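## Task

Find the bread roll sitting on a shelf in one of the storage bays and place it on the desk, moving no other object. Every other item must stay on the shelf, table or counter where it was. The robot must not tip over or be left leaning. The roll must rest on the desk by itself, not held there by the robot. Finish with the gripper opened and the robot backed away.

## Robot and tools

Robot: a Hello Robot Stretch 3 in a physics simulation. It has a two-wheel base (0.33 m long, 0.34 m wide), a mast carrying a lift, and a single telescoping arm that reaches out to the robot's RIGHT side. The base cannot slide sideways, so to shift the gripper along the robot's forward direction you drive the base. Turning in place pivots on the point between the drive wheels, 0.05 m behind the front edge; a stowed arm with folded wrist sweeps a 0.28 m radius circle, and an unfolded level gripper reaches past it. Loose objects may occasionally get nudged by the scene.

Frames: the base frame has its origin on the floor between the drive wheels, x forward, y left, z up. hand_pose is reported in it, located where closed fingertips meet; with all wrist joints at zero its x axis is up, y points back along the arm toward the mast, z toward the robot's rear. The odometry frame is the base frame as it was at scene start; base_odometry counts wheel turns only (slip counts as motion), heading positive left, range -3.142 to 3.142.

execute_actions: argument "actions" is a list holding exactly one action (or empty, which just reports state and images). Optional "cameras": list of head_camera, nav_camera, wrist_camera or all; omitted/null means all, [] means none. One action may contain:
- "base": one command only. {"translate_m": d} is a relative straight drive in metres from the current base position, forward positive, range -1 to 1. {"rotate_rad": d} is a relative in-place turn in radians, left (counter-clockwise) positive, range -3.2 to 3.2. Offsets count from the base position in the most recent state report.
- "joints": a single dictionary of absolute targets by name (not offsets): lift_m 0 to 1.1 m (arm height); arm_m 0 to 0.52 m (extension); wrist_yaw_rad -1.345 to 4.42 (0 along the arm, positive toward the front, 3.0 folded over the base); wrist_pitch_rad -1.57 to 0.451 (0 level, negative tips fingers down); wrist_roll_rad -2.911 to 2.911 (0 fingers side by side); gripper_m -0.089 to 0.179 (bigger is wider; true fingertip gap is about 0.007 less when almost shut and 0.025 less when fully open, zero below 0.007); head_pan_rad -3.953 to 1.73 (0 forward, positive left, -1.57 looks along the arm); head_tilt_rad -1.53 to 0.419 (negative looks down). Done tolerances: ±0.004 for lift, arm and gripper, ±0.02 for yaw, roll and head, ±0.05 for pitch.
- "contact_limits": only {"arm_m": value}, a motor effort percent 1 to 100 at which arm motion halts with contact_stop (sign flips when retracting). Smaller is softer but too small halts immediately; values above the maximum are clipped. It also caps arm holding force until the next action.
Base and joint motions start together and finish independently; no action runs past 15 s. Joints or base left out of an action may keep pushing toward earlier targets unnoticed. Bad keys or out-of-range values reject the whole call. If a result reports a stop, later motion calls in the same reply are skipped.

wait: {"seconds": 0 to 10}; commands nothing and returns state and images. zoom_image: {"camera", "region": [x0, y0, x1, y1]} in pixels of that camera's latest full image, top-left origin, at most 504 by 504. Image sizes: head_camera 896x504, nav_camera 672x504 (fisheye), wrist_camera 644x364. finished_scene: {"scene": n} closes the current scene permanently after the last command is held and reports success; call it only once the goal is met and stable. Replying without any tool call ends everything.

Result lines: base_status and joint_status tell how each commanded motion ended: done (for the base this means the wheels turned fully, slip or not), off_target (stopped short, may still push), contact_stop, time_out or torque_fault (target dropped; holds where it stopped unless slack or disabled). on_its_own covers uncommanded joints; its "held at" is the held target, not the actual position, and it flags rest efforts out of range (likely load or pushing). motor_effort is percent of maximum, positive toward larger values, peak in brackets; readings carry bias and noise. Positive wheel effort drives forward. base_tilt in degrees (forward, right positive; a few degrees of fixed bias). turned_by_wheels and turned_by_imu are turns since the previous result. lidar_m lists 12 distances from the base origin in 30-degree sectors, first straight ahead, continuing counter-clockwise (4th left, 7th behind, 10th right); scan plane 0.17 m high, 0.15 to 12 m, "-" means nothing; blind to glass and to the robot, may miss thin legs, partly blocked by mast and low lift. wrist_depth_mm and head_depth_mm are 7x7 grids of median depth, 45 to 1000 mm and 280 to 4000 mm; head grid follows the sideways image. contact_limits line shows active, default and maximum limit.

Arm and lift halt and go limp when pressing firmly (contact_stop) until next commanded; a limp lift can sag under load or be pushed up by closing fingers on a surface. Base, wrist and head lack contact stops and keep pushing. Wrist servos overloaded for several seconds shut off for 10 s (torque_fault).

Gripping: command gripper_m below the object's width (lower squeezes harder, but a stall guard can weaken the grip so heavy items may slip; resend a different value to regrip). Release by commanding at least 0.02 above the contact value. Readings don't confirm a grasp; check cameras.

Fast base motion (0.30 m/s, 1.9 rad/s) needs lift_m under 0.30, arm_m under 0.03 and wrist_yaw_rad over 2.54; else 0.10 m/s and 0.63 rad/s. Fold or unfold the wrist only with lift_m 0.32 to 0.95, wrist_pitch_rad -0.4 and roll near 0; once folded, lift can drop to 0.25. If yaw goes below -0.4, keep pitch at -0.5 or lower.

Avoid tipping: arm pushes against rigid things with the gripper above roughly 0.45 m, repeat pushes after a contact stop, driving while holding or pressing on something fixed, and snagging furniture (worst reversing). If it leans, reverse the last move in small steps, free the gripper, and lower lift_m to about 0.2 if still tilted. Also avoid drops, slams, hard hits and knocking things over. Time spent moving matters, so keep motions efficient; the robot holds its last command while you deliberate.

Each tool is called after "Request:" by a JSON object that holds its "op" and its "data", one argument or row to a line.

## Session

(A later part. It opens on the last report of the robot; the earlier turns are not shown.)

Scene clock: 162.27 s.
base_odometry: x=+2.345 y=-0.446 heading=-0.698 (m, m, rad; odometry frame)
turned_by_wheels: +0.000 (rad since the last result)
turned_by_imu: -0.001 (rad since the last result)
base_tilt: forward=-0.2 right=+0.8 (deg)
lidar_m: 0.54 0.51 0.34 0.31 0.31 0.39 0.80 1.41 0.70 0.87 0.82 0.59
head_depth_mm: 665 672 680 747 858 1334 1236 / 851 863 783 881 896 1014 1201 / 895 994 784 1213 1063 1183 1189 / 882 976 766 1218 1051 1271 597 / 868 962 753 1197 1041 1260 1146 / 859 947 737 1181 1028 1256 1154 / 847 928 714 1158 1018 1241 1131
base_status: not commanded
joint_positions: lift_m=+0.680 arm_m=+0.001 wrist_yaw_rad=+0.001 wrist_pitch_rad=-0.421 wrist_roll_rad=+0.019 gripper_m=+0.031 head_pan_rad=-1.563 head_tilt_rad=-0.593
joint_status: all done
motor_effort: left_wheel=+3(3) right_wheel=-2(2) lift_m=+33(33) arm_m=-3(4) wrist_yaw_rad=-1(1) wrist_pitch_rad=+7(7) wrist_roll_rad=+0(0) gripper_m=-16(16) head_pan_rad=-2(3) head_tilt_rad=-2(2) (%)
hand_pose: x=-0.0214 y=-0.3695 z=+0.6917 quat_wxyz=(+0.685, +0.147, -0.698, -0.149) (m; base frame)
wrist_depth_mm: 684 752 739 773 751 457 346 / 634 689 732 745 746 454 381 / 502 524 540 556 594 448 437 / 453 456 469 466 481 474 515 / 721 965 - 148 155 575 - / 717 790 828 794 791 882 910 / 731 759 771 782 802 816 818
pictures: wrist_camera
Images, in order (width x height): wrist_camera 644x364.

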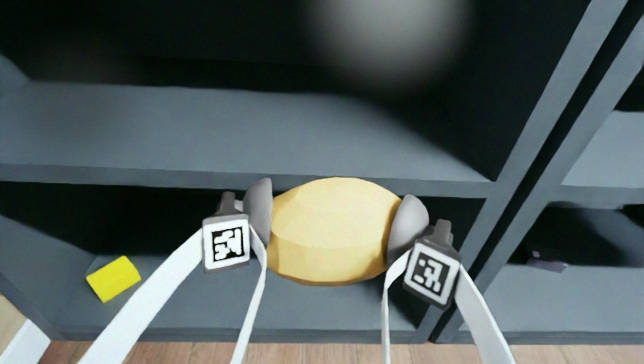

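Got it. Fold and back out.

Request:
{"op": "execute_actions", "data": {
  "actions": [
    {"joints":{"wrist_yaw_rad":3.0}}
  ],
  "cameras": []
}}

Request:
{"op": "execute_actions", "data": {
  "actions": [
    {"joints":{"lift_m":0.25,"head_pan_rad":0,"head_tilt_rad":0},"base":{"translate_m":-1.0}}
  ],
  "cameras": []
}}

Request:
{"op": "execute_actions", "data": {
  "actions": [
    {"base":{"translate_m":-0.7}}
  ],
  "cameras": []
}}

Request:
{"op": "execute_actions", "data": {
  "actions": [
    {"base":{"rotate_rad":2.0}}
  ],
  "cameras": ["nav_camera"]
}}

Scene clock: 174.30 s.
base_odometry: x=+2.345 y=-0.446 heading=-0.698 (m, m, rad; odometry frame)
turned_by_wheels: +0.000 (rad since the last result)
turned_by_imu: -0.001 (rad since the last result)
base_tilt: forward=-0.2 right=+0.8 (deg)
lidar_m: 0.54 0.51 0.34 0.31 0.31 0.39 0.80 1.41 0.69 0.87 0.82 0.59
head_depth_mm: 664 673 678 746 863 1337 1233 / 852 863 783 882 895 1010 1202 / 896 992 781 1207 1062 1181 1194 / 882 979 766 1215 1056 1276 1184 / 870 961 749 1197 1038 1256 1170 / 859 945 736 1187 1030 1244 1154 / 845 929 714 1164 1018 1238 1130
base_status: not commanded
joint_positions: lift_m=+0.680 arm_m=+0.000 wrist_yaw_rad=+2.998 wrist_pitch_rad=-0.421 wrist_roll_rad=+0.019 gripper_m=+0.031 head_pan_rad=-1.563 head_tilt_rad=-0.593
joint_status: all done
motor_effort: left_wheel=+3(3) right_wheel=-2(2) lift_m=+33(33) arm_m=-3(3) wrist_yaw_rad=+4(3) wrist_pitch_rad=+7(7) wrist_roll_rad=+0(0) gripper_m=-16(16) head_pan_rad=-2(3) head_tilt_rad=-2(2) (%)
hand_pose: x=+0.0109 y=+0.0763 z=+0.6917 quat_wxyz=(+0.198, +0.706, +0.096, +0.673) (m; base frame)
wrist_depth_mm: 286 297 315 324 341 356 375 / 314 325 349 360 376 396 425 / 347 361 385 403 422 462 484 / 391 407 - 429 477 527 535 / 438 463 - 149 155 628 549 / 504 535 589 625 705 714 566 / 599 655 695 802 813 744 563
pictures: none
No camera images: the call's "cameras" was empty. Leave "cameras" out to get every camera's image.

Scene clock: 181.47 s.
base_odometry: x=+1.579 y=+0.196 heading=-0.696 (m, m, rad; odometry frame)
turned_by_wheels: +0.002 (rad since the last result)
turned_by_imu: +0.035 (rad since the last result)
base_tilt: forward=-0.3 right=+0.9 (deg)
lidar_m: 1.16 0.29 0.20 0.18 0.19 0.24 2.19 1.90 0.78 0.81 0.91 0.95
head_depth_mm: 1568 1576 1541 1536 1549 1550 1539 / 1549 1553 1554 1557 1573 1571 1574 / 1513 1523 1528 1530 1535 1549 1547 / 1487 1492 1509 1501 1500 1515 1519 / 1461 1467 1476 1483 1490 1488 1493 / 1437 1443 1448 1457 1458 1459 1456 / 993 1037 1102 1174 1250 1328 1441
base_status: translate_m off_target (by the wheels' count: -0.9998 of -1.0000)
joint_positions: lift_m=+0.250 arm_m=+0.000 wrist_yaw_rad=+2.999 wrist_pitch_rad=-0.421 wrist_roll_rad=+0.019 gripper_m=+0.031 head_pan_rad=-0.005 head_tilt_rad=-0.011
joint_status: all done
on_its_own: right_wheel is at rest, and its effort (-54) is outside its rest range (-18 to +18)
motor_effort: left_wheel=+12(13) right_wheel=-54(58) lift_m=+21(32) arm_m=-2(3) wrist_yaw_rad=+1(4) wrist_pitch_rad=+7(7) wrist_roll_rad=+0(0) gripper_m=-16(16) head_pan_rad=+1(25) head_tilt_rad=+5(29) (%)
hand_pose: x=+0.0105 y=+0.0764 z=+0.2622 quat_wxyz=(+0.198, +0.706, +0.097, +0.673) (m; base frame)
wrist_depth_mm: 187 192 201 207 213 221 230 / 207 212 223 229 238 248 257 / 229 235 249 257 266 280 295 / 256 264 - 270 299 322 339 / 289 293 - 147 155 379 402 / - - - 154 423 440 457 / - - - - 393 402 406
pictures: none
No camera images: the call's "cameras" was empty. Leave "cameras" out to get every camera's image.

Scene clock: 185.57 s.
base_odometry: x=+1.041 y=+0.645 heading=-0.696 (m, m, rad; odometry frame)
turned_by_wheels: +0.000 (rad since the last result)
turned_by_imu: +0.025 (rad since the last result)
base_tilt: forward=-0.4 right=+0.7 (deg)
lidar_m: 0.79 0.39 0.48 1.55 2.35 1.62 1.50 1.54 1.31 1.24 0.85 1.45
head_depth_mm: 1841 2304 2233 2217 2236 2069 1942 / 1859 2238 2214 2232 2194 2222 2102 / 1875 2202 2216 2224 2234 2244 2232 / 1905 2184 2194 2191 2184 2201 2186 / 1927 2155 2164 2155 2152 2178 2153 / 1847 1502 1622 1841 2112 2141 2012 / 673 710 751 793 835 886 936
base_status: done
joint_positions: lift_m=+0.250 arm_m=+0.000 wrist_yaw_rad=+2.999 wrist_pitch_rad=-0.421 wrist_roll_rad=+0.019 gripper_m=+0.031 head_pan_rad=-0.005 head_tilt_rad=-0.011
joint_status: not commanded
motor_effort: left_wheel=+2(11) right_wheel=+0(67) lift_m=+22(22) arm_m=-1(1) wrist_yaw_rad=+2(1) wrist_pitch_rad=+7(7) wrist_roll_rad=+0(0) gripper_m=-16(16) head_pan_rad=+2(1) head_tilt_rad=+4(4) (%)
hand_pose: x=+0.0105 y=+0.0764 z=+0.2622 quat_wxyz=(+0.198, +0.706, +0.097, +0.673) (m; base frame)
wrist_depth_mm: - - - - - 535 382 / 895 936 - - - 547 380 / 698 726 754 788 772 539 387 / 574 579 - 580 645 550 389 / 486 509 - 148 155 515 381 / - - - 153 429 460 409 / - - - - 388 396 398
pictures: none
No camera images: the call's "cameras" was empty. Leave "cameras" out to get every camera's image.

Scene clock: 187.97 s.
base_odometry: x=+1.041 y=+0.645 heading=+1.304 (m, m, rad; odometry frame)
turned_by_wheels: +2.000 (rad since the last result)
turned_by_imu: +2.008 (rad since the last result)
base_tilt: forward=-0.2 right=+0.9 (deg)
lidar_m: 2.12 1.69 1.53 1.51 1.37 1.23 0.85 1.46 2.12 0.39 0.45 1.56
head_depth_mm: 1839 2389 3316 3304 3277 3193 2239 / 1866 2605 3334 3386 3381 2973 2236 / 1882 2820 3462 3492 3528 3072 2219 / 1897 2842 3565 3604 3612 3155 2191 / 1906 2928 3681 3671 2596 2850 2177 / 1931 2776 2980 3056 2751 2777 2051 / 1962 2411 2459 2512 2398 2508 2038
base_status: done
joint_positions: lift_m=+0.250 arm_m=+0.000 wrist_yaw_rad=+2.999 wrist_pitch_rad=-0.421 wrist_roll_rad=+0.019 gripper_m=+0.031 head_pan_rad=-0.005 head_tilt_rad=-0.011
joint_status: not commanded
motor_effort: left_wheel=-1(5) right_wheel=+4(10) lift_m=+22(22) arm_m=+0(0) wrist_yaw_rad=+1(2) wrist_pitch_rad=+7(7) wrist_roll_rad=+0(0) gripper_m=-16(16) head_pan_rad=+2(1) head_tilt_rad=+4(4) (%)
hand_pose: x=+0.0105 y=+0.0764 z=+0.2622 quat_wxyz=(+0.198, +0.706, +0.097, +0.673) (m; base frame)
wrist_depth_mm: - - - - - - - / 905 914 972 - - - - / 683 711 751 760 807 857 875 / 571 580 - 576 640 660 679 / 481 513 - 147 156 539 542 / - - - 153 432 459 472 / - - - - 389 401 403
pictures: nav_camera (sideways: a quarter turn counterclockwise sets it upright)
Images, in order (width x height): nav_camera 672x504.

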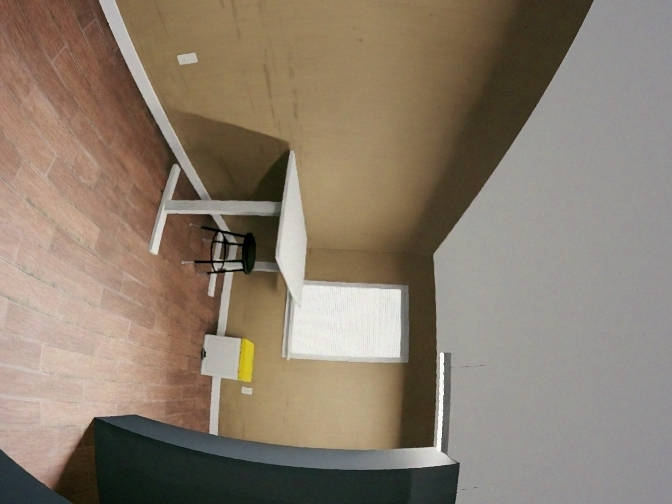

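Request:
{"op": "execute_actions", "data": {
  "actions": [
    {"base":{"translate_m":1.0}}
  ],
  "cameras": []
}}

Request:
{"op": "execute_actions", "data": {
  "actions": [
    {"base":{"translate_m":0.6},"joints":{"head_tilt_rad":-0.4}}
  ],
  "cameras": ["nav_camera"]
}}

Scene clock: 199.73 s.
base_odometry: x=+1.306 y=+1.609 heading=+1.303 (m, m, rad; odometry frame)
turned_by_wheels: +0.000 (rad since the last result)
turned_by_imu: -0.002 (rad since the last result)
base_tilt: forward=-0.2 right=+0.9 (deg)
lidar_m: 1.66 1.15 1.18 1.19 1.45 2.17 1.85 0.79 0.81 1.00 0.91 2.17
head_depth_mm: 1833 2379 2373 2384 2381 2262 2011 / 1846 2463 2453 2471 2472 2443 2138 / 1881 2545 2538 2509 2522 2529 2219 / 1895 2630 2642 2618 2096 2625 2159 / 1912 2703 2702 2717 1758 1564 1919 / 1930 2260 2324 2354 1704 961 1969 / 1772 1872 1908 1952 1657 1012 1958
base_status: done
joint_positions: lift_m=+0.250 arm_m=+0.000 wrist_yaw_rad=+2.999 wrist_pitch_rad=-0.421 wrist_roll_rad=+0.019 gripper_m=+0.031 head_pan_rad=-0.005 head_tilt_rad=-0.011
joint_status: not commanded
motor_effort: left_wheel=-1(5) right_wheel=+3(9) lift_m=+22(22) arm_m=-1(0) wrist_yaw_rad=+1(0) wrist_pitch_rad=+7(7) wrist_roll_rad=+0(0) gripper_m=-16(16) head_pan_rad=+1(1) head_tilt_rad=+4(4) (%)
hand_pose: x=+0.0105 y=+0.0764 z=+0.2622 quat_wxyz=(+0.198, +0.706, +0.097, +0.673) (m; base frame)
wrist_depth_mm: - - - - - - 960 / 936 941 - - - - - / 698 719 752 770 807 852 886 / 568 575 - 587 636 664 686 / 484 508 - 149 156 545 552 / - - - 154 425 461 468 / - - - - 396 398 404
pictures: none
No camera images: the call's "cameras" was empty. Leave "cameras" out to get every camera's image.

Scene clock: 203.37 s.
base_odometry: x=+1.464 y=+2.188 heading=+1.303 (m, m, rad; odometry frame)
turned_by_wheels: +0.000 (rad since the last result)
turned_by_imu: -0.001 (rad since the last result)
base_tilt: forward=-0.2 right=+0.9 (deg)
lidar_m: 0.94 0.61 0.98 0.98 1.20 2.29 1.60 1.29 0.91 0.92 2.22 1.63
head_depth_mm: 1634 1733 1845 1973 2067 1761 1425 / 1670 1791 1901 2055 2157 1781 1413 / 1722 1836 1915 2104 2246 1756 1409 / 1781 1902 1761 925 2032 1733 1396 / 1841 1989 1691 901 617 1292 1381 / 1672 1785 1617 882 606 463 1296 / 1422 1495 1474 866 599 457 370
base_status: done
joint_positions: lift_m=+0.250 arm_m=+0.000 wrist_yaw_rad=+2.999 wrist_pitch_rad=-0.421 wrist_roll_rad=+0.019 gripper_m=+0.031 head_pan_rad=-0.005 head_tilt_rad=-0.396
joint_status: all done
motor_effort: left_wheel=-2(5) right_wheel=+3(9) lift_m=+21(22) arm_m=-1(1) wrist_yaw_rad=+1(1) wrist_pitch_rad=+7(7) wrist_roll_rad=+0(0) gripper_m=-16(16) head_pan_rad=+1(1) head_tilt_rad=-1(20) (%)
hand_pose: x=+0.0105 y=+0.0764 z=+0.2622 quat_wxyz=(+0.198, +0.706, +0.097, +0.673) (m; base frame)
wrist_depth_mm: - - - - 937 863 785 / 933 953 - - - 928 855 / 712 716 739 783 798 805 720 / 561 586 - 583 639 647 558 / 479 505 - 148 155 542 515 / - - - 153 432 461 454 / - - - - 387 394 396
pictures: nav_camera (sideways: a quarter turn counterclockwise sets it upright)
Images, in order (width x height): nav_camera 672x504.

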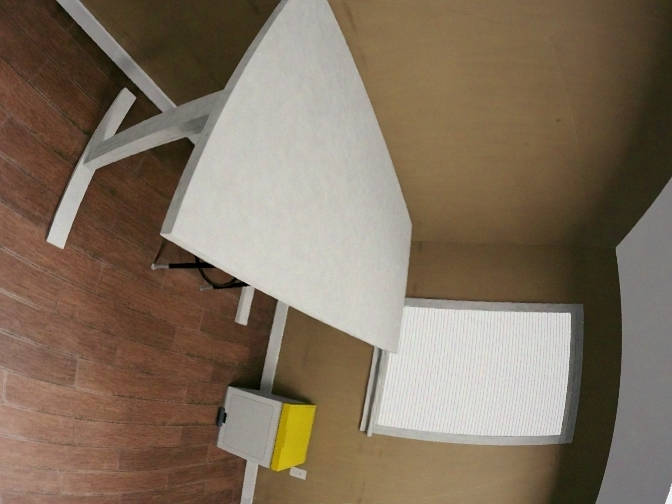

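Request:
{"op": "execute_actions", "data": {
  "actions": [
    {"base":{"rotate_rad":1.9}}
  ],
  "cameras": []
}}

Request:
{"op": "execute_actions", "data": {
  "actions": [
    {"joints":{"lift_m":0.9,"head_pan_rad":-1.57}}
  ],
  "cameras": []
}}

Request:
{"op": "execute_actions", "data": {
  "actions": [
    {"joints":{"wrist_yaw_rad":0}}
  ],
  "cameras": []
}}

Request:
{"op": "execute_actions", "data": {
  "actions": [
    {"joints":{"arm_m":0.4}}
  ],
  "cameras": ["nav_camera","wrist_camera"]
}}

Scene clock: 222.27 s.
base_odometry: x=+1.464 y=+2.188 heading=-3.080 (m, m, rad; odometry frame)
turned_by_wheels: +1.900 (rad since the last result)
turned_by_imu: +1.907 (rad since the last result)
base_tilt: forward=-0.3 right=+0.7 (deg)
lidar_m: 1.07 1.66 2.44 1.28 2.12 0.91 1.00 1.63 0.94 0.64 0.61 0.98
head_depth_mm: 844 887 930 988 1043 1106 1179 / 898 946 998 1052 1126 1201 1282 / 954 1012 1071 1143 1217 1316 1359 / 1027 1086 1161 1240 1332 1441 1390 / 1102 1176 1258 1359 1473 1569 1383 / 1197 1287 1384 1501 1645 1677 1374 / 1315 1414 1530 1685 1848 1679 1360
base_status: done
joint_positions: lift_m=+0.250 arm_m=+0.000 wrist_yaw_rad=+2.999 wrist_pitch_rad=-0.421 wrist_roll_rad=+0.019 gripper_m=+0.031 head_pan_rad=-0.005 head_tilt_rad=-0.396
joint_status: not commanded
motor_effort: left_wheel=-1(7) right_wheel=+3(10) lift_m=+22(22) arm_m=-1(1) wrist_yaw_rad=+1(1) wrist_pitch_rad=+7(7) wrist_roll_rad=+0(0) gripper_m=-16(16) head_pan_rad=+1(2) head_tilt_rad=-1(2) (%)
hand_pose: x=+0.0105 y=+0.0764 z=+0.2622 quat_wxyz=(+0.198, +0.706, +0.097, +0.673) (m; base frame)
wrist_depth_mm: - - - - - - - / 883 945 - - - - - / 703 726 769 764 821 845 901 / 560 563 - 584 646 671 681 / 487 506 - 147 154 531 556 / - - - 153 430 461 467 / - - - - 389 396 405
pictures: none
No camera images: the call's "cameras" was empty. Leave "cameras" out to get every camera's image.

Scene clock: 229.00 s.
base_odometry: x=+1.464 y=+2.188 heading=-3.080 (m, m, rad; odometry frame)
turned_by_wheels: +0.000 (rad since the last result)
turned_by_imu: -0.001 (rad since the last result)
base_tilt: forward=-0.4 right=+0.8 (deg)
lidar_m: 1.08 1.67 2.44 1.29 2.12 0.91 1.00 1.63 0.94 0.63 0.61 0.98
head_depth_mm: 1776 1864 1910 976 757 1789 1433 / 1793 1947 1998 955 640 1472 1465 / 1536 1700 1735 935 632 491 1330 / 1342 1462 1538 917 622 472 402 / 1196 1286 1361 900 615 467 387 / 1082 1148 1219 880 606 462 1289 / 981 1038 1112 867 598 473 790
base_status: not commanded
joint_positions: lift_m=+0.900 arm_m=+0.000 wrist_yaw_rad=+2.999 wrist_pitch_rad=-0.421 wrist_roll_rad=+0.019 gripper_m=+0.031 head_pan_rad=-1.563 head_tilt_rad=-0.396
joint_status: all done
motor_effort: left_wheel=-2(2) right_wheel=+3(3) lift_m=+33(37) arm_m=-1(1) wrist_yaw_rad=+1(2) wrist_pitch_rad=+7(7) wrist_roll_rad=+0(0) gripper_m=-16(16) head_pan_rad=-2(27) head_tilt_rad=-1(1) (%)
hand_pose: x=+0.0105 y=+0.0764 z=+0.9116 quat_wxyz=(+0.198, +0.706, +0.097, +0.673) (m; base frame)
wrist_depth_mm: - - - - - - - / - - - - - - - / - - - - - - - / - - - - - - - / - - - 148 155 - - / 979 - - - - - - / 983 - - - - - -
pictures: none
No camera images: the call's "cameras" was empty. Leave "cameras" out to get every camera's image.

Scene clock: 233.27 s.
base_odometry: x=+1.464 y=+2.188 heading=-3.080 (m, m, rad; odometry frame)
turned_by_wheels: +0.000 (rad since the last result)
turned_by_imu: +0.021 (rad since the last result)
base_tilt: forward=-0.2 right=+0.8 (deg)
lidar_m: 1.09 1.73 2.44 1.28 2.08 0.91 1.00 1.63 0.94 0.63 0.61 0.99
head_depth_mm: 1785 1876 1931 971 716 1773 1446 / 1732 1939 1955 953 637 1375 1416 / 1498 1641 1685 936 630 491 1372 / 1316 1431 1500 915 622 471 - / 1177 1264 1339 893 613 465 402 / 1063 1134 1212 877 604 461 1266 / 970 1032 1101 866 597 487 809
base_status: not commanded
joint_positions: lift_m=+0.900 arm_m=+0.000 wrist_yaw_rad=+0.020 wrist_pitch_rad=-0.513 wrist_roll_rad=+0.010 gripper_m=+0.031 head_pan_rad=-1.564 head_tilt_rad=-0.398
joint_status: wrist_yaw_rad off_target (ended at +0.020, target +0.000)
on_its_own: wrist_yaw_rad is at rest, and its effort (-24) is outside its rest range (-12 to +12); wrist_pitch_rad is at rest, and its effort (+38) is outside its rest range (-20 to +32)
motor_effort: left_wheel=+2(23) right_wheel=-4(25) lift_m=+34(35) arm_m=+0(1) wrist_yaw_rad=-24(100) wrist_pitch_rad=+38(59) wrist_roll_rad=+3(12) gripper_m=-17(28) head_pan_rad=-2(2) head_tilt_rad=-1(1) (%)
hand_pose: x=-0.0172 y=-0.3566 z=+0.8916 quat_wxyz=(+0.682, +0.186, -0.685, -0.174) (m; base frame)
wrist_depth_mm: 206 186 194 205 216 228 259 / 681 148 147 154 159 165 - / 723 138 118 122 126 142 - / 821 945 102 102 108 - - / 908 - 91 87 102 - - / 966 - - 82 - - - / 958 980 969 994 - - -
pictures: none
No camera images: the call's "cameras" was empty. Leave "cameras" out to get every camera's image.

Scene clock: 239.57 s.
base_odometry: x=+1.464 y=+2.188 heading=-3.080 (m, m, rad; odometry frame)
turned_by_wheels: +0.000 (rad since the last result)
turned_by_imu: +0.310 (rad since the last result)
base_tilt: forward=-8.5 right=-13.2 (deg)
lidar_m: 1.41 2.69 1.01 0.73 0.71 0.72 0.99 1.67 1.03 0.68 1.05 1.08
head_depth_mm: 1912 1971 1996 1936 1006 - - / 1760 1788 1827 1838 - 1879 1631 / 1614 1655 1682 1697 904 752 1739 / 1494 1518 1553 1559 - 648 1638 / 1396 1413 1440 1468 1084 739 1022 / 1302 1330 1353 1375 1069 1396 1444 / 1230 1242 1266 1285 1273 1324 1345
base_status: not commanded
joint_positions: lift_m=+0.900 arm_m=+0.398 wrist_yaw_rad=-0.016 wrist_pitch_rad=-1.581 wrist_roll_rad=+0.055 gripper_m=+0.031 head_pan_rad=-1.564 head_tilt_rad=-0.400
joint_status: all done
on_its_own: base_tilt is 16.3 degrees off its reading at the scene's start (forward=-0.2 right=+0.8); arm_m is at rest, and its effort (+25) is outside its rest range (-14 to +14); wrist_yaw_rad is at rest, and its effort (+19) is outside its rest range (-12 to +12); wrist_pitch_rad is at rest, and its effort (+83) is outside its rest range (-20 to +32); wrist_yaw_rad moved -0.036 to your old target +0.000
motor_effort: left_wheel=-2(9) right_wheel=+0(10) lift_m=+30(39) arm_m=+25(37) wrist_yaw_rad=+19(49) wrist_pitch_rad=+83(83) wrist_roll_rad=-12(16) gripper_m=-21(21) head_pan_rad=-2(2) head_tilt_rad=+1(1) (%)
hand_pose: x=-0.0212 y=-0.5161 z=+0.7825 quat_wxyz=(+0.480, +0.485, -0.514, -0.520) (m; base frame)
wrist_depth_mm: 859 938 132 124 116 110 104 / - - 132 124 116 110 104 / - - 132 124 117 110 105 / - - 133 125 117 111 915 / - - 131 125 118 988 921 / - - - 126 - - 968 / - - - - - - 932
pictures: nav_camera (sideways: a quarter turn counterclockwise sets it upright), wrist_camera
Images, in order (width x height): nav_camera 672x504, wrist_camera 644x364.

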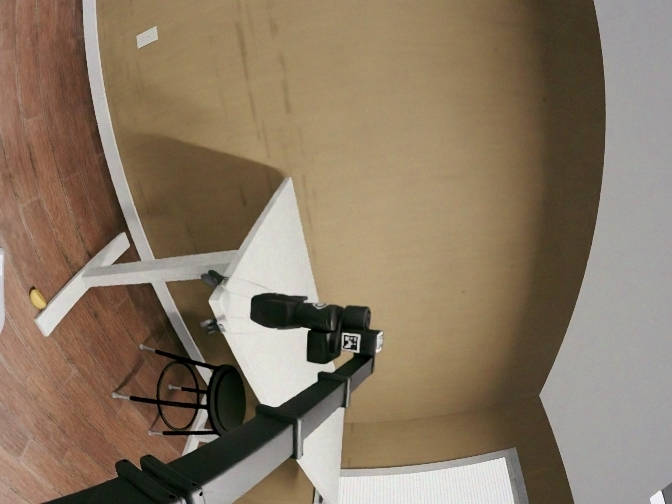

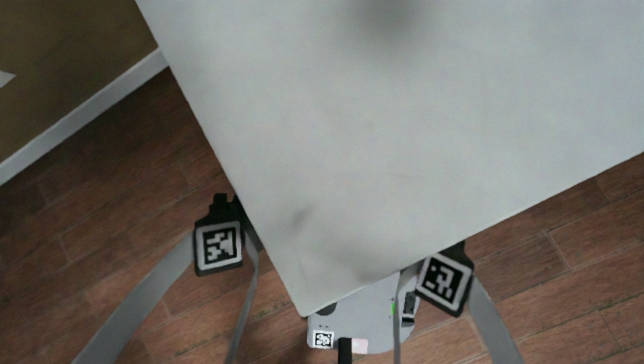

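Bad: hit the desk, dropped the roll. Retract.

Request:
{"op": "execute_actions", "data": {
  "actions": [
    {"joints":{"arm_m":0.0,"gripper_m":0.15,"head_tilt_rad":-0.9}}
  ],
  "cameras": ["nav_camera"]
}}

Scene clock: 249.37 s.
torque_fault: wrist_pitch_rad switched itself off since the last result.
base_odometry: x=+1.464 y=+2.188 heading=-3.080 (m, m, rad; odometry frame)
turned_by_wheels: +0.000 (rad since the last result)
turned_by_imu: -0.253 (rad since the last result)
base_tilt: forward=-0.3 right=+0.9 (deg)
lidar_m: 1.12 1.88 2.44 1.28 2.02 0.91 2.38 1.63 0.95 0.62 0.65 0.98
head_depth_mm: 866 651 574 1742 - - 1116 / 849 640 518 1368 - - 1118 / 828 630 509 457 - - 1117 / 813 620 504 442 - - 1108 / 798 612 498 1557 1357 1213 1118 / 783 603 507 958 1321 1210 1091 / 768 595 1254 1478 1377 1216 1088
base_status: not commanded
joint_positions: lift_m=+0.900 arm_m=+0.001 wrist_yaw_rad=-0.001 wrist_pitch_rad=-1.276 wrist_roll_rad=+0.019 gripper_m=+0.150 head_pan_rad=-1.566 head_tilt_rad=-0.893
joint_status: all done
on_its_own: wrist_pitch_rad is off since a torque_fault, and then holds where it rests, not at your -0.400
motor_effort: left_wheel=+2(16) right_wheel=+0(5) lift_m=+20(36) arm_m=-2(28) wrist_yaw_rad=+1(21) wrist_pitch_rad=-1(1) wrist_roll_rad=+0(13) gripper_m=+0(100) head_pan_rad=-1(2) head_tilt_rad=-2(25) (%)
hand_pose: x=-0.0217 y=-0.1968 z=+0.7868 quat_wxyz=(+0.562, +0.417, -0.573, -0.426) (m; base frame)
wrist_depth_mm: 903 998 984 994 978 971 978 / - - - 995 962 955 967 / - - 995 977 952 980 952 / - - - 977 988 970 935 / - - - 950 949 949 921 / - 988 995 971 916 - 920 / 986 975 980 963 949 943 923
pictures: nav_camera (sideways: a quarter turn counterclockwise sets it upright)
Images, in order (width x height): nav_camera 672x504.

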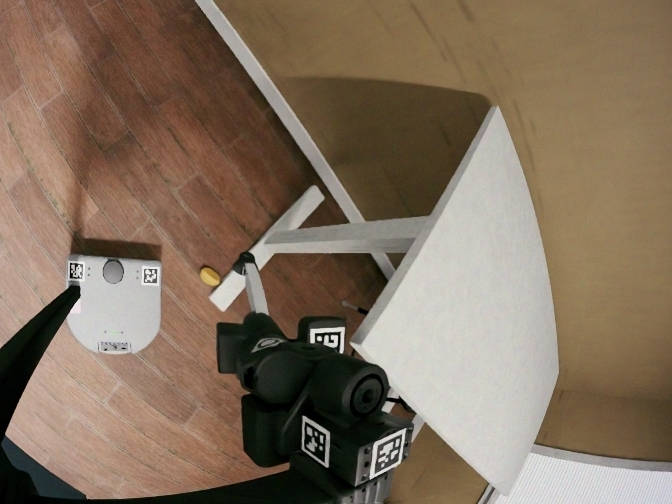

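Request:
{"op": "wait", "data": {
  "seconds": 6
}}

Request:
{"op": "execute_actions", "data": {
  "actions": [
    {"joints":{"wrist_pitch_rad":-1.5,"lift_m":0.4,"arm_m":0.1}}
  ],
  "cameras": ["wrist_camera"]
}}

Scene clock: 263.67 s.
base_odometry: x=+1.464 y=+2.188 heading=-3.080 (m, m, rad; odometry frame)
turned_by_wheels: +0.000 (rad since the last result)
turned_by_imu: -0.001 (rad since the last result)
base_tilt: forward=-0.4 right=+0.9 (deg)
lidar_m: 1.12 1.88 2.44 1.28 2.01 0.91 2.38 1.63 0.95 0.62 0.65 0.98
head_depth_mm: 866 651 573 1748 - - 1116 / 849 640 518 1374 - - 1118 / 827 630 509 457 - - 1112 / 814 621 502 442 - - 1112 / 796 612 498 1552 1353 1216 1119 / 784 603 507 960 1325 1208 1092 / 771 595 1258 1472 1382 1215 1083
base_status: not commanded
joint_positions: lift_m=+0.900 arm_m=+0.001 wrist_yaw_rad=-0.001 wrist_pitch_rad=-1.276 wrist_roll_rad=+0.019 gripper_m=+0.150 head_pan_rad=-1.566 head_tilt_rad=-0.893
joint_status: all done
on_its_own: wrist_pitch_rad is held at -1.276, not at your -0.400, since a torque_fault
motor_effort: left_wheel=+1(16) right_wheel=+0(5) lift_m=+20(36) arm_m=-2(28) wrist_yaw_rad=+1(21) wrist_pitch_rad=+0(1) wrist_roll_rad=+0(13) gripper_m=+0(100) head_pan_rad=-1(2) head_tilt_rad=-3(25) (%)
hand_pose: x=-0.0217 y=-0.1968 z=+0.7868 quat_wxyz=(+0.562, +0.417, -0.573, -0.426) (m; base frame)
wrist_depth_mm: 886 - - 992 982 990 954 / 987 - 990 994 968 968 937 / - - - 972 956 947 969 / - 997 972 977 963 950 957 / 995 - 977 984 940 951 946 / - 982 986 960 949 - 928 / 982 981 971 966 950 942 904
wait: 6.00 s; at rest from the start
pictures: head_camera (sideways: a quarter turn clockwise sets it upright), nav_camera (sideways: a quarter turn counterclockwise sets it upright), wrist_camera
Images, in order (width x height): head_camera 896x504, nav_camera 672x504, wrist_camera 644x364.

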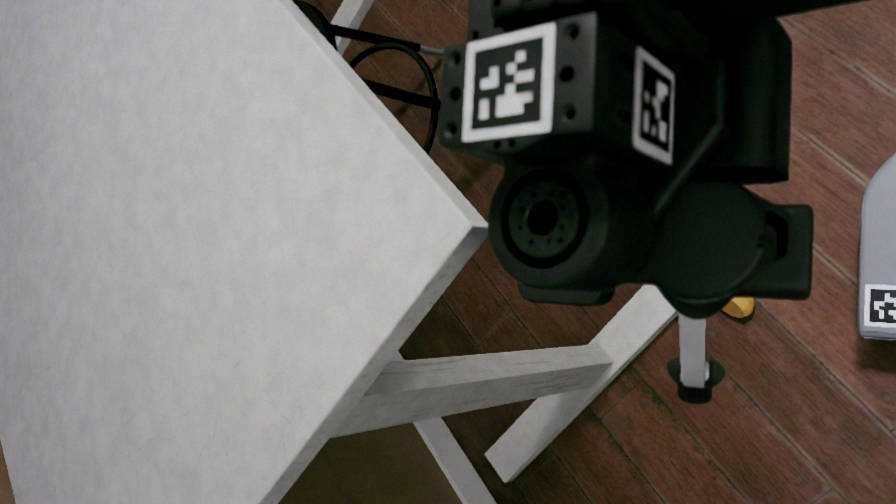

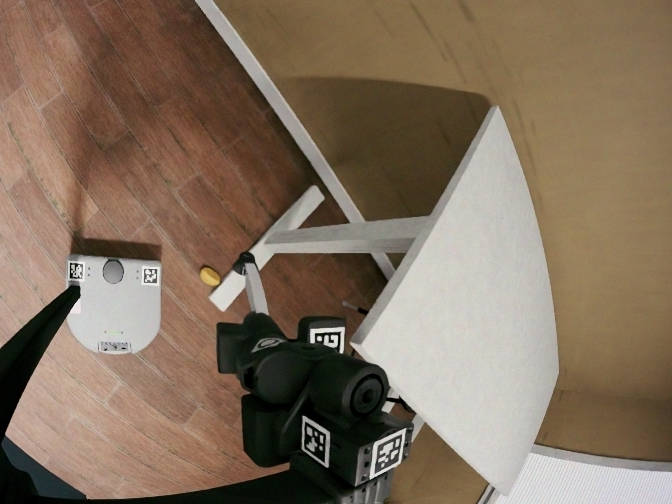

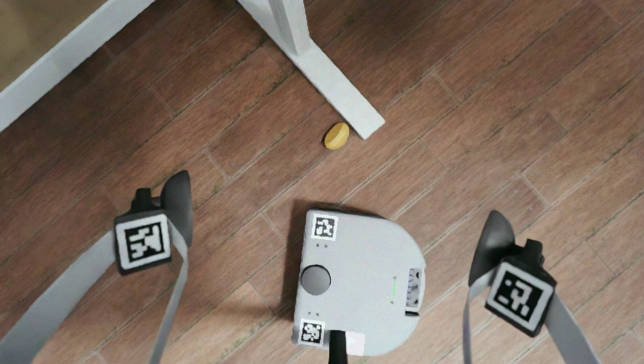

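Scene clock: 269.03 s.
base_odometry: x=+1.464 y=+2.188 heading=-3.080 (m, m, rad; odometry frame)
turned_by_wheels: +0.000 (rad since the last result)
turned_by_imu: -0.001 (rad since the last result)
base_tilt: forward=-0.3 right=+0.9 (deg)
lidar_m: 1.12 1.88 2.44 1.28 2.01 0.91 2.37 1.63 0.95 0.62 0.65 0.98
head_depth_mm: 863 650 574 1675 1449 1271 1132 / 845 640 519 1596 1445 1263 1128 / 828 630 509 461 1426 1277 - / 811 620 502 444 1416 1289 1111 / 795 611 496 1544 1379 1242 1101 / 783 603 507 961 1317 1223 1095 / 767 595 1253 1471 1385 1214 1085
base_status: not commanded
joint_positions: lift_m=+0.400 arm_m=+0.100 wrist_yaw_rad=-0.001 wrist_pitch_rad=-1.493 wrist_roll_rad=+0.019 gripper_m=+0.150 head_pan_rad=-1.566 head_tilt_rad=-0.893
joint_status: all done
motor_effort: left_wheel=+1(1) right_wheel=+0(0) lift_m=+20(21) arm_m=+3(3) wrist_yaw_rad=+1(1) wrist_pitch_rad=-2(3) wrist_roll_rad=+0(0) gripper_m=+0(0) head_pan_rad=-2(1) head_tilt_rad=-2(3) (%)
hand_pose: x=-0.0216 y=-0.2405 z=+0.2817 quat_wxyz=(+0.514, +0.475, -0.524, -0.485) (m; base frame)
wrist_depth_mm: 437 439 422 413 375 395 396 / 456 444 434 423 416 409 401 / 474 460 452 439 432 417 410 / 478 471 459 453 443 434 419 / 497 - 474 - 450 447 438 / 509 515 494 - - - 452 / 530 519 505 - - - 459
pictures: wrist_camera
Images, in order (width x height): wrist_camera 644x364.

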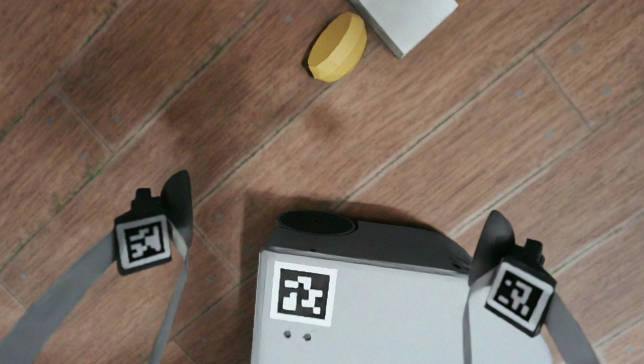

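Request:
{"op": "execute_actions", "data": {
  "actions": [
    {"joints":{"arm_m":0.31,"lift_m":0.16}}
  ],
  "cameras": ["wrist_camera"]
}}

Scene clock: 281.13 s.
base_odometry: x=+1.464 y=+2.188 heading=-3.080 (m, m, rad; odometry frame)
turned_by_wheels: +0.000 (rad since the last result)
turned_by_imu: -0.001 (rad since the last result)
base_tilt: forward=-0.2 right=+0.8 (deg)
lidar_m: 1.12 1.88 2.44 1.28 2.02 0.91 2.38 1.64 0.95 0.62 0.65 0.98
head_depth_mm: 867 653 573 1680 1453 1275 1132 / 849 640 518 1600 1443 1270 1127 / 829 630 510 460 1426 1262 1129 / 814 620 504 444 1444 1201 1129 / 796 612 498 1560 1383 1209 1119 / 782 604 507 958 1324 1225 1098 / 767 594 1256 1466 1374 1215 1088
base_status: not commanded
joint_positions: lift_m=+0.164 arm_m=+0.310 wrist_yaw_rad=-0.001 wrist_pitch_rad=-1.497 wrist_roll_rad=+0.019 gripper_m=+0.150 head_pan_rad=-1.566 head_tilt_rad=-0.893
joint_status: lift_m contact_stop (moved -0.237 of -0.240); the others done
on_its_own: lift_m is slack since a contact_stop, until your next command for it
motor_effort: left_wheel=+3(4) right_wheel=-5(6) lift_m=+24(23) arm_m=+4(10) wrist_yaw_rad=+2(1) wrist_pitch_rad=-1(2) wrist_roll_rad=+0(0) gripper_m=-3(3) head_pan_rad=-1(1) head_tilt_rad=-3(2) (%)
hand_pose: x=-0.0216 y=-0.4495 z=+0.0450 quat_wxyz=(+0.513, +0.477, -0.523, -0.486) (m; base frame)
wrist_depth_mm: 202 164 161 158 187 184 178 / 208 203 165 161 190 188 183 / 214 209 171 165 165 192 189 / 222 216 211 171 169 197 195 / 230 - 218 190 172 172 199 / 238 232 225 179 177 175 204 / 245 239 196 175 222 218 211
pictures: wrist_camera
Images, in order (width x height): wrist_camera 644x364.

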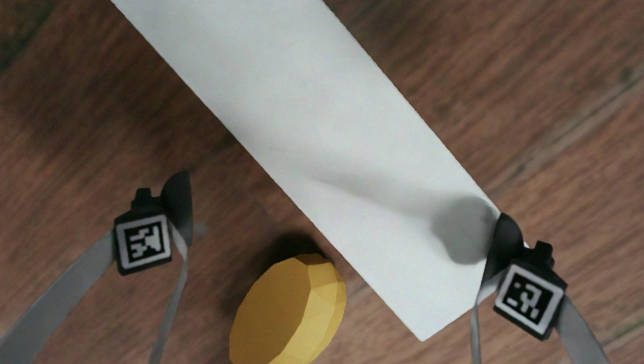

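Finger on the desk foot. Retract a little, narrow the opening.

Request:
{"op": "execute_actions", "data": {
  "actions": [
    {"joints":{"arm_m":0.27,"lift_m":0.22,"gripper_m":0.11}}
  ],
  "cameras": []
}}

Request:
{"op": "execute_actions", "data": {
  "actions": [
    {"joints":{"lift_m":0.15}}
  ],
  "cameras": ["wrist_camera"]
}}

Scene clock: 289.53 s.
base_odometry: x=+1.464 y=+2.188 heading=-3.080 (m, m, rad; odometry frame)
turned_by_wheels: +0.000 (rad since the last result)
turned_by_imu: -0.001 (rad since the last result)
base_tilt: forward=-0.3 right=+0.8 (deg)
lidar_m: 1.12 1.88 2.44 1.28 2.01 0.91 2.38 1.63 0.95 0.62 0.65 0.98
head_depth_mm: 865 651 573 1684 1449 1275 1130 / 847 639 518 1603 1434 1265 1129 / 827 630 510 461 1430 1258 1136 / 814 620 503 444 1443 1203 1123 / 797 611 497 1554 1390 1226 1117 / 779 603 506 957 1322 1229 1093 / 769 594 1254 1470 1380 1218 1085
base_status: not commanded
joint_positions: lift_m=+0.220 arm_m=+0.270 wrist_yaw_rad=+0.000 wrist_pitch_rad=-1.496 wrist_roll_rad=+0.018 gripper_m=+0.110 head_pan_rad=-1.566 head_tilt_rad=-0.893
joint_status: all done
motor_effort: left_wheel=+2(3) right_wheel=-1(5) lift_m=+33(35) arm_m=-2(6) wrist_yaw_rad=-1(1) wrist_pitch_rad=-2(3) wrist_roll_rad=+0(0) gripper_m=+0(98) head_pan_rad=-2(1) head_tilt_rad=-2(3) (%)
hand_pose: x=-0.0216 y=-0.4105 z=+0.1011 quat_wxyz=(+0.514, +0.476, -0.523, -0.486) (m; base frame)
wrist_depth_mm: 256 252 212 209 236 233 229 / 266 259 255 215 215 239 235 / 275 268 261 221 218 246 241 / 282 276 269 261 223 251 246 / 290 285 277 227 268 258 254 / 303 296 288 280 276 266 262 / 313 308 298 290 287 280 269
pictures: none
No camera images: the call's "cameras" was empty. Leave "cameras" out to get every camera's image.

Scene clock: 291.30 s.
base_odometry: x=+1.464 y=+2.188 heading=-3.080 (m, m, rad; odometry frame)
turned_by_wheels: +0.000 (rad since the last result)
turned_by_imu: +0.000 (rad since the last result)
base_tilt: forward=-0.3 right=+0.8 (deg)
lidar_m: 1.12 1.88 2.44 1.28 2.02 0.91 2.38 1.64 0.95 0.62 0.65 0.98
head_depth_mm: 867 652 573 1680 1454 1271 1134 / 847 640 518 1601 1445 1259 1127 / 831 630 509 461 1436 1259 1129 / 811 622 503 444 1430 1207 1127 / 799 612 497 1554 1376 1215 1117 / 783 603 507 958 1327 1225 1095 / 769 594 1252 1473 1379 1217 1085
base_status: not commanded
joint_positions: lift_m=+0.170 arm_m=+0.270 wrist_yaw_rad=+0.000 wrist_pitch_rad=-1.499 wrist_roll_rad=+0.018 gripper_m=+0.110 head_pan_rad=-1.566 head_tilt_rad=-0.893
joint_status: lift_m contact_stop (moved -0.050 of -0.070)
on_its_own: lift_m is slack since a contact_stop, until your next command for it (your +0.150 is given up)
motor_effort: left_wheel=+2(3) right_wheel=-2(4) lift_m=+25(30) arm_m=-2(3) wrist_yaw_rad=+0(1) wrist_pitch_rad=+0(1) wrist_roll_rad=+0(1) gripper_m=-2(5) head_pan_rad=-1(1) head_tilt_rad=-2(3) (%)
hand_pose: x=-0.0216 y=-0.4094 z=+0.0513 quat_wxyz=(+0.513, +0.478, -0.522, -0.486) (m; base frame)
wrist_depth_mm: 207 205 166 164 161 189 185 / 214 210 205 167 164 193 188 / 221 217 213 172 168 195 194 / 227 224 217 211 173 170 201 / 237 231 200 173 179 208 206 / 244 238 231 177 222 215 213 / 253 246 241 234 229 224 218
pictures: wrist_camera
Images, in order (width x height): wrist_camera 644x364.

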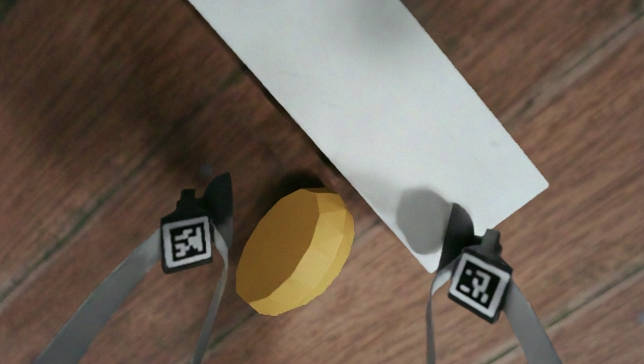

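Try closing here.

Request:
{"op": "execute_actions", "data": {
  "actions": [
    {"joints":{"gripper_m":0.03}}
  ],
  "cameras": []
}}

Request:
{"op": "execute_actions", "data": {
  "actions": [
    {"joints":{"arm_m":0.0,"lift_m":0.5}}
  ],
  "cameras": ["wrist_camera"]
}}

Scene clock: 299.43 s.
base_odometry: x=+1.464 y=+2.188 heading=-3.080 (m, m, rad; odometry frame)
turned_by_wheels: +0.000 (rad since the last result)
turned_by_imu: -0.001 (rad since the last result)
base_tilt: forward=-0.2 right=+0.9 (deg)
lidar_m: 1.12 1.88 2.44 1.28 2.02 0.91 2.38 1.64 0.95 0.62 0.65 0.98
head_depth_mm: 866 650 574 1688 1461 1278 1137 / 848 640 519 1600 1442 1262 1132 / 828 630 509 462 1421 1260 1131 / 810 622 503 444 1429 1203 1128 / 799 612 497 1547 1386 1235 1118 / 784 604 507 960 1321 1230 1093 / 768 595 1256 1465 1380 1217 1092
base_status: not commanded
joint_positions: lift_m=+0.176 arm_m=+0.270 wrist_yaw_rad=+0.000 wrist_pitch_rad=-1.499 wrist_roll_rad=+0.018 gripper_m=+0.030 head_pan_rad=-1.566 head_tilt_rad=-0.893
joint_status: all done
on_its_own: lift_m is slack since a contact_stop, until your next command for it (your +0.150 is given up)
motor_effort: left_wheel=-2(3) right_wheel=+9(13) lift_m=+26(27) arm_m=-2(2) wrist_yaw_rad=+0(0) wrist_pitch_rad=-1(0) wrist_roll_rad=+0(0) gripper_m=-9(100) head_pan_rad=-1(1) head_tilt_rad=-2(2) (%)
hand_pose: x=-0.0216 y=-0.4095 z=+0.0571 quat_wxyz=(+0.513, +0.477, -0.522, -0.486) (m; base frame)
wrist_depth_mm: 214 209 171 169 192 193 190 / 218 215 211 172 170 198 195 / 227 221 217 178 173 201 200 / 233 228 224 218 179 177 206 / 240 238 231 179 183 216 213 / 250 245 238 228 231 222 218 / 260 253 247 241 235 230 224
pictures: none
No camera images: the call's "cameras" was empty. Leave "cameras" out to get every camera's image.

Scene clock: 303.20 s.
base_odometry: x=+1.464 y=+2.188 heading=-3.080 (m, m, rad; odometry frame)
turned_by_wheels: +0.000 (rad since the last result)
turned_by_imu: +0.000 (rad since the last result)
base_tilt: forward=-0.3 right=+0.8 (deg)
lidar_m: 1.12 1.88 2.44 1.28 2.01 0.91 2.37 1.63 0.95 0.62 0.65 0.98
head_depth_mm: 863 649 572 1680 1460 1274 1136 / 846 641 519 1604 1446 1259 1133 / 827 629 510 461 1430 1251 - / 812 621 503 444 1418 1230 - / 795 613 497 1557 1379 1237 1115 / 782 604 507 957 1324 1224 1093 / 768 593 1251 1474 1378 1221 1084
base_status: not commanded
joint_positions: lift_m=+0.500 arm_m=+0.001 wrist_yaw_rad=+0.000 wrist_pitch_rad=-1.499 wrist_roll_rad=+0.018 gripper_m=+0.030 head_pan_rad=-1.566 head_tilt_rad=-0.893
joint_status: all done
motor_effort: left_wheel=+1(2) right_wheel=+0(8) lift_m=+33(33) arm_m=-3(4) wrist_yaw_rad=-1(1) wrist_pitch_rad=-1(0) wrist_roll_rad=+0(0) gripper_m=+0(9) head_pan_rad=-1(1) head_tilt_rad=-2(2) (%)
hand_pose: x=-0.0216 y=-0.1398 z=+0.3811 quat_wxyz=(+0.513, +0.478, -0.522, -0.486) (m; base frame)
wrist_depth_mm: 546 531 520 509 492 490 473 / 560 550 535 524 508 503 492 / 577 566 552 532 520 511 509 / 590 579 567 - - 526 517 / 627 601 587 - - 538 542 / 633 611 603 - - 562 552 / 670 638 619 - - 577 573
pictures: wrist_camera
Images, in order (width x height): wrist_camera 644x364.

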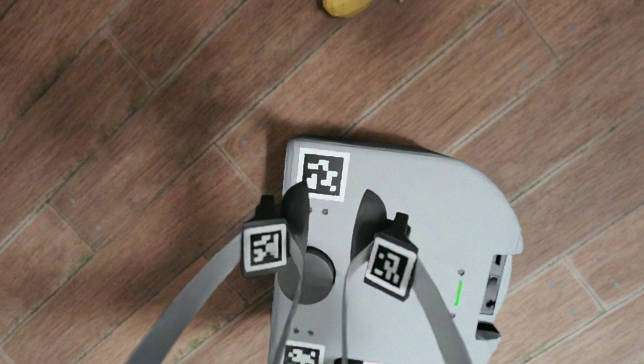

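Request:
{"op": "execute_actions", "data": {
  "actions": [
    {"joints":{"arm_m":0.28,"lift_m":0.3,"gripper_m":0.13,"wrist_roll_rad":0.8}}
  ],
  "cameras": ["wrist_camera"]
}}

Scene clock: 312.47 s.
base_odometry: x=+1.464 y=+2.188 heading=-3.080 (m, m, rad; odometry frame)
turned_by_wheels: +0.000 (rad since the last result)
turned_by_imu: -0.001 (rad since the last result)
base_tilt: forward=-0.1 right=+0.9 (deg)
lidar_m: 1.12 1.88 2.44 1.27 2.02 0.91 2.38 1.64 0.95 0.62 0.65 0.98
head_depth_mm: 864 652 572 1677 1452 1269 1137 / 844 639 517 1603 1444 1262 1122 / 828 629 509 461 1435 1253 1118 / 813 620 503 444 1467 1205 1127 / 797 612 496 1550 1385 1230 1124 / 783 603 506 961 1325 1226 1096 / 768 595 1255 1472 1375 1219 1087
base_status: not commanded
joint_positions: lift_m=+0.300 arm_m=+0.280 wrist_yaw_rad=+0.000 wrist_pitch_rad=-1.499 wrist_roll_rad=+0.796 gripper_m=+0.130 head_pan_rad=-1.566 head_tilt_rad=-0.893
joint_status: all done
motor_effort: left_wheel=+1(2) right_wheel=+0(0) lift_m=+20(29) arm_m=+4(6) wrist_yaw_rad=+0(0) wrist_pitch_rad=-1(1) wrist_roll_rad=+1(2) gripper_m=+0(99) head_pan_rad=-1(1) head_tilt_rad=-2(3) (%)
hand_pose: x=-0.0216 y=-0.4189 z=+0.1817 quat_wxyz=(+0.277, +0.257, -0.677, -0.631) (m; base frame)
wrist_depth_mm: 354 339 328 319 308 296 282 / 280 318 311 296 311 304 293 / 291 326 313 300 296 311 301 / 397 381 363 346 332 325 308 / 415 395 374 359 347 330 320 / 433 408 391 373 361 338 331 / 446 430 406 385 377 361 -
pictures: wrist_camera
Images, in order (width x height): wrist_camera 644x364.

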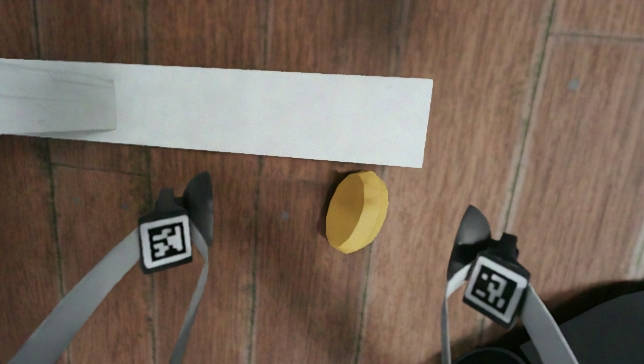

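Good. Descend and grip.

Request:
{"op": "execute_actions", "data": {
  "actions": [
    {"joints":{"lift_m":0.14}}
  ],
  "cameras": []
}}

Request:
{"op": "execute_actions", "data": {
  "actions": [
    {"joints":{"gripper_m":0.03}}
  ],
  "cameras": []
}}

Request:
{"op": "execute_actions", "data": {
  "actions": [
    {"joints":{"arm_m":0.0,"lift_m":0.5}}
  ],
  "cameras": ["wrist_camera"]
}}

Scene clock: 321.60 s.
base_odometry: x=+1.464 y=+2.188 heading=-3.080 (m, m, rad; odometry frame)
turned_by_wheels: +0.000 (rad since the last result)
turned_by_imu: +0.000 (rad since the last result)
base_tilt: forward=-0.2 right=+0.8 (deg)
lidar_m: 1.12 1.89 2.44 1.28 2.01 0.91 2.38 1.63 0.95 0.62 0.65 0.98
head_depth_mm: 864 650 573 1674 1457 1271 1134 / 845 640 519 1597 1440 1271 1123 / 828 628 510 461 1431 1255 1128 / 813 621 505 444 1429 1190 1125 / 799 612 497 1562 1373 1234 1123 / 783 604 508 957 1331 1223 1095 / 769 595 1250 1476 1382 1213 1087
base_status: not commanded
joint_positions: lift_m=+0.154 arm_m=+0.280 wrist_yaw_rad=+0.008 wrist_pitch_rad=-1.518 wrist_roll_rad=+0.783 gripper_m=+0.130 head_pan_rad=-1.566 head_tilt_rad=-0.893
joint_status: lift_m contact_stop (moved -0.146 of -0.160)
on_its_own: lift_m is slack since a contact_stop, until your next command for it (your +0.140 is given up)
motor_effort: left_wheel=+4(4) right_wheel=-7(7) lift_m=+27(28) arm_m=+4(4) wrist_yaw_rad=-9(13) wrist_pitch_rad=+6(9) wrist_roll_rad=+5(7) gripper_m=-4(5) head_pan_rad=-1(1) head_tilt_rad=-2(2) (%)
hand_pose: x=-0.0217 y=-0.4139 z=+0.0359 quat_wxyz=(+0.281, +0.267, -0.668, -0.635) (m; base frame)
wrist_depth_mm: 161 157 151 148 145 165 161 / 166 161 156 150 144 169 166 / 173 167 161 155 150 175 172 / 221 212 204 161 154 183 177 / 230 - 212 174 194 188 183 / 240 232 221 166 201 - 190 / 252 243 230 178 213 205 195
pictures: none
No camera images: the call's "cameras" was empty. Leave "cameras" out to get every camera's image.

not run: a stop came earlier in this reply.

not run: a stop came earlier in this reply.

Request:
{"op": "execute_actions", "data": {
  "actions": [
    {"joints":{"gripper_m":0.03}}
  ],
  "cameras": []
}}

Request:
{"op": "execute_actions", "data": {
  "actions": [
    {"joints":{"arm_m":0.0,"lift_m":0.5}}
  ],
  "cameras": ["wrist_camera"]
}}

Scene clock: 329.03 s.
base_odometry: x=+1.464 y=+2.188 heading=-3.079 (m, m, rad; odometry frame)
turned_by_wheels: +0.000 (rad since the last result)
turned_by_imu: +0.000 (rad since the last result)
base_tilt: forward=-0.3 right=+0.9 (deg)
lidar_m: 1.12 1.89 2.44 1.28 2.02 0.91 2.38 1.64 0.95 0.62 0.65 0.98
head_depth_mm: 866 648 575 1673 1456 1272 1139 / 847 640 518 1604 1447 1265 1127 / 829 629 509 462 1429 1258 1128 / 812 620 503 444 1425 1202 1127 / 797 612 497 1550 1377 1232 1118 / 782 602 506 958 1325 1223 1094 / 769 595 1256 1466 1383 1217 1087
base_status: not commanded
joint_positions: lift_m=+0.154 arm_m=+0.280 wrist_yaw_rad=+0.006 wrist_pitch_rad=-1.526 wrist_roll_rad=+0.782 gripper_m=+0.030 head_pan_rad=-1.566 head_tilt_rad=-0.893
joint_status: all done
on_its_own: lift_m is slack since a contact_stop, until your next command for it (your +0.140 is given up)
motor_effort: left_wheel=+6(6) right_wheel=-10(11) lift_m=+27(26) arm_m=+3(4) wrist_yaw_rad=-6(10) wrist_pitch_rad=+9(9) wrist_roll_rad=+6(7) gripper_m=-6(100) head_pan_rad=-2(1) head_tilt_rad=-3(2) (%)
hand_pose: x=-0.0217 y=-0.4118 z=+0.0360 quat_wxyz=(+0.280, +0.267, -0.666, -0.638) (m; base frame)
wrist_depth_mm: 158 155 150 146 142 165 161 / 164 160 154 148 144 169 166 / 170 166 160 154 149 175 172 / 219 211 203 160 154 182 177 / 228 221 213 160 195 190 182 / 239 231 221 155 206 197 190 / 251 242 229 172 214 204 197
pictures: none
No camera images: the call's "cameras" was empty. Leave "cameras" out to get every camera's image.

Scene clock: 333.00 s.
base_odometry: x=+1.464 y=+2.188 heading=-3.080 (m, m, rad; odometry frame)
turned_by_wheels: +0.000 (rad since the last result)
turned_by_imu: -0.001 (rad since the last result)
base_tilt: forward=-0.2 right=+0.9 (deg)
lidar_m: 1.12 1.89 2.44 1.28 2.02 0.91 2.38 1.64 0.95 0.62 0.65 0.98
head_depth_mm: 865 652 573 1677 1450 1276 1130 / 845 640 518 1604 1444 1263 1122 / 831 630 509 461 1427 1254 - / 811 621 503 444 1426 1222 - / 797 611 498 1553 1379 1235 1119 / 782 603 508 959 1324 1230 1092 / 768 594 1258 1472 1378 1217 1087
base_status: not commanded
joint_positions: lift_m=+0.500 arm_m=+0.001 wrist_yaw_rad=+0.001 wrist_pitch_rad=-1.503 wrist_roll_rad=+0.795 gripper_m=+0.030 head_pan_rad=-1.566 head_tilt_rad=-0.893
joint_status: all done
motor_effort: left_wheel=+2(6) right_wheel=-1(11) lift_m=+33(33) arm_m=-3(4) wrist_yaw_rad=-2(7) wrist_pitch_rad=+1(9) wrist_roll_rad=+2(6) gripper_m=-3(6) head_pan_rad=-1(1) head_tilt_rad=-3(2) (%)
hand_pose: x=-0.0217 y=-0.1386 z=+0.3811 quat_wxyz=(+0.277, +0.259, -0.676, -0.632) (m; base frame)
wrist_depth_mm: 558 545 526 504 488 474 450 / 586 567 537 523 503 - 466 / 611 587 570 539 - - 477 / 650 608 583 - - - - / 668 630 602 159 - - - / 673 658 627 164 - - 526 / 729 696 646 615 597 - 549
pictures: wrist_camera
Images, in order (width x height): wrist_camera 644x364.

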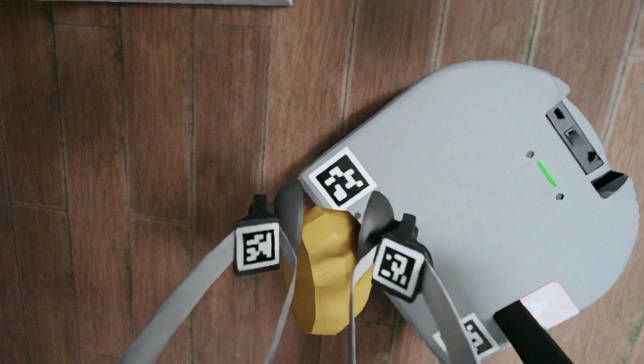

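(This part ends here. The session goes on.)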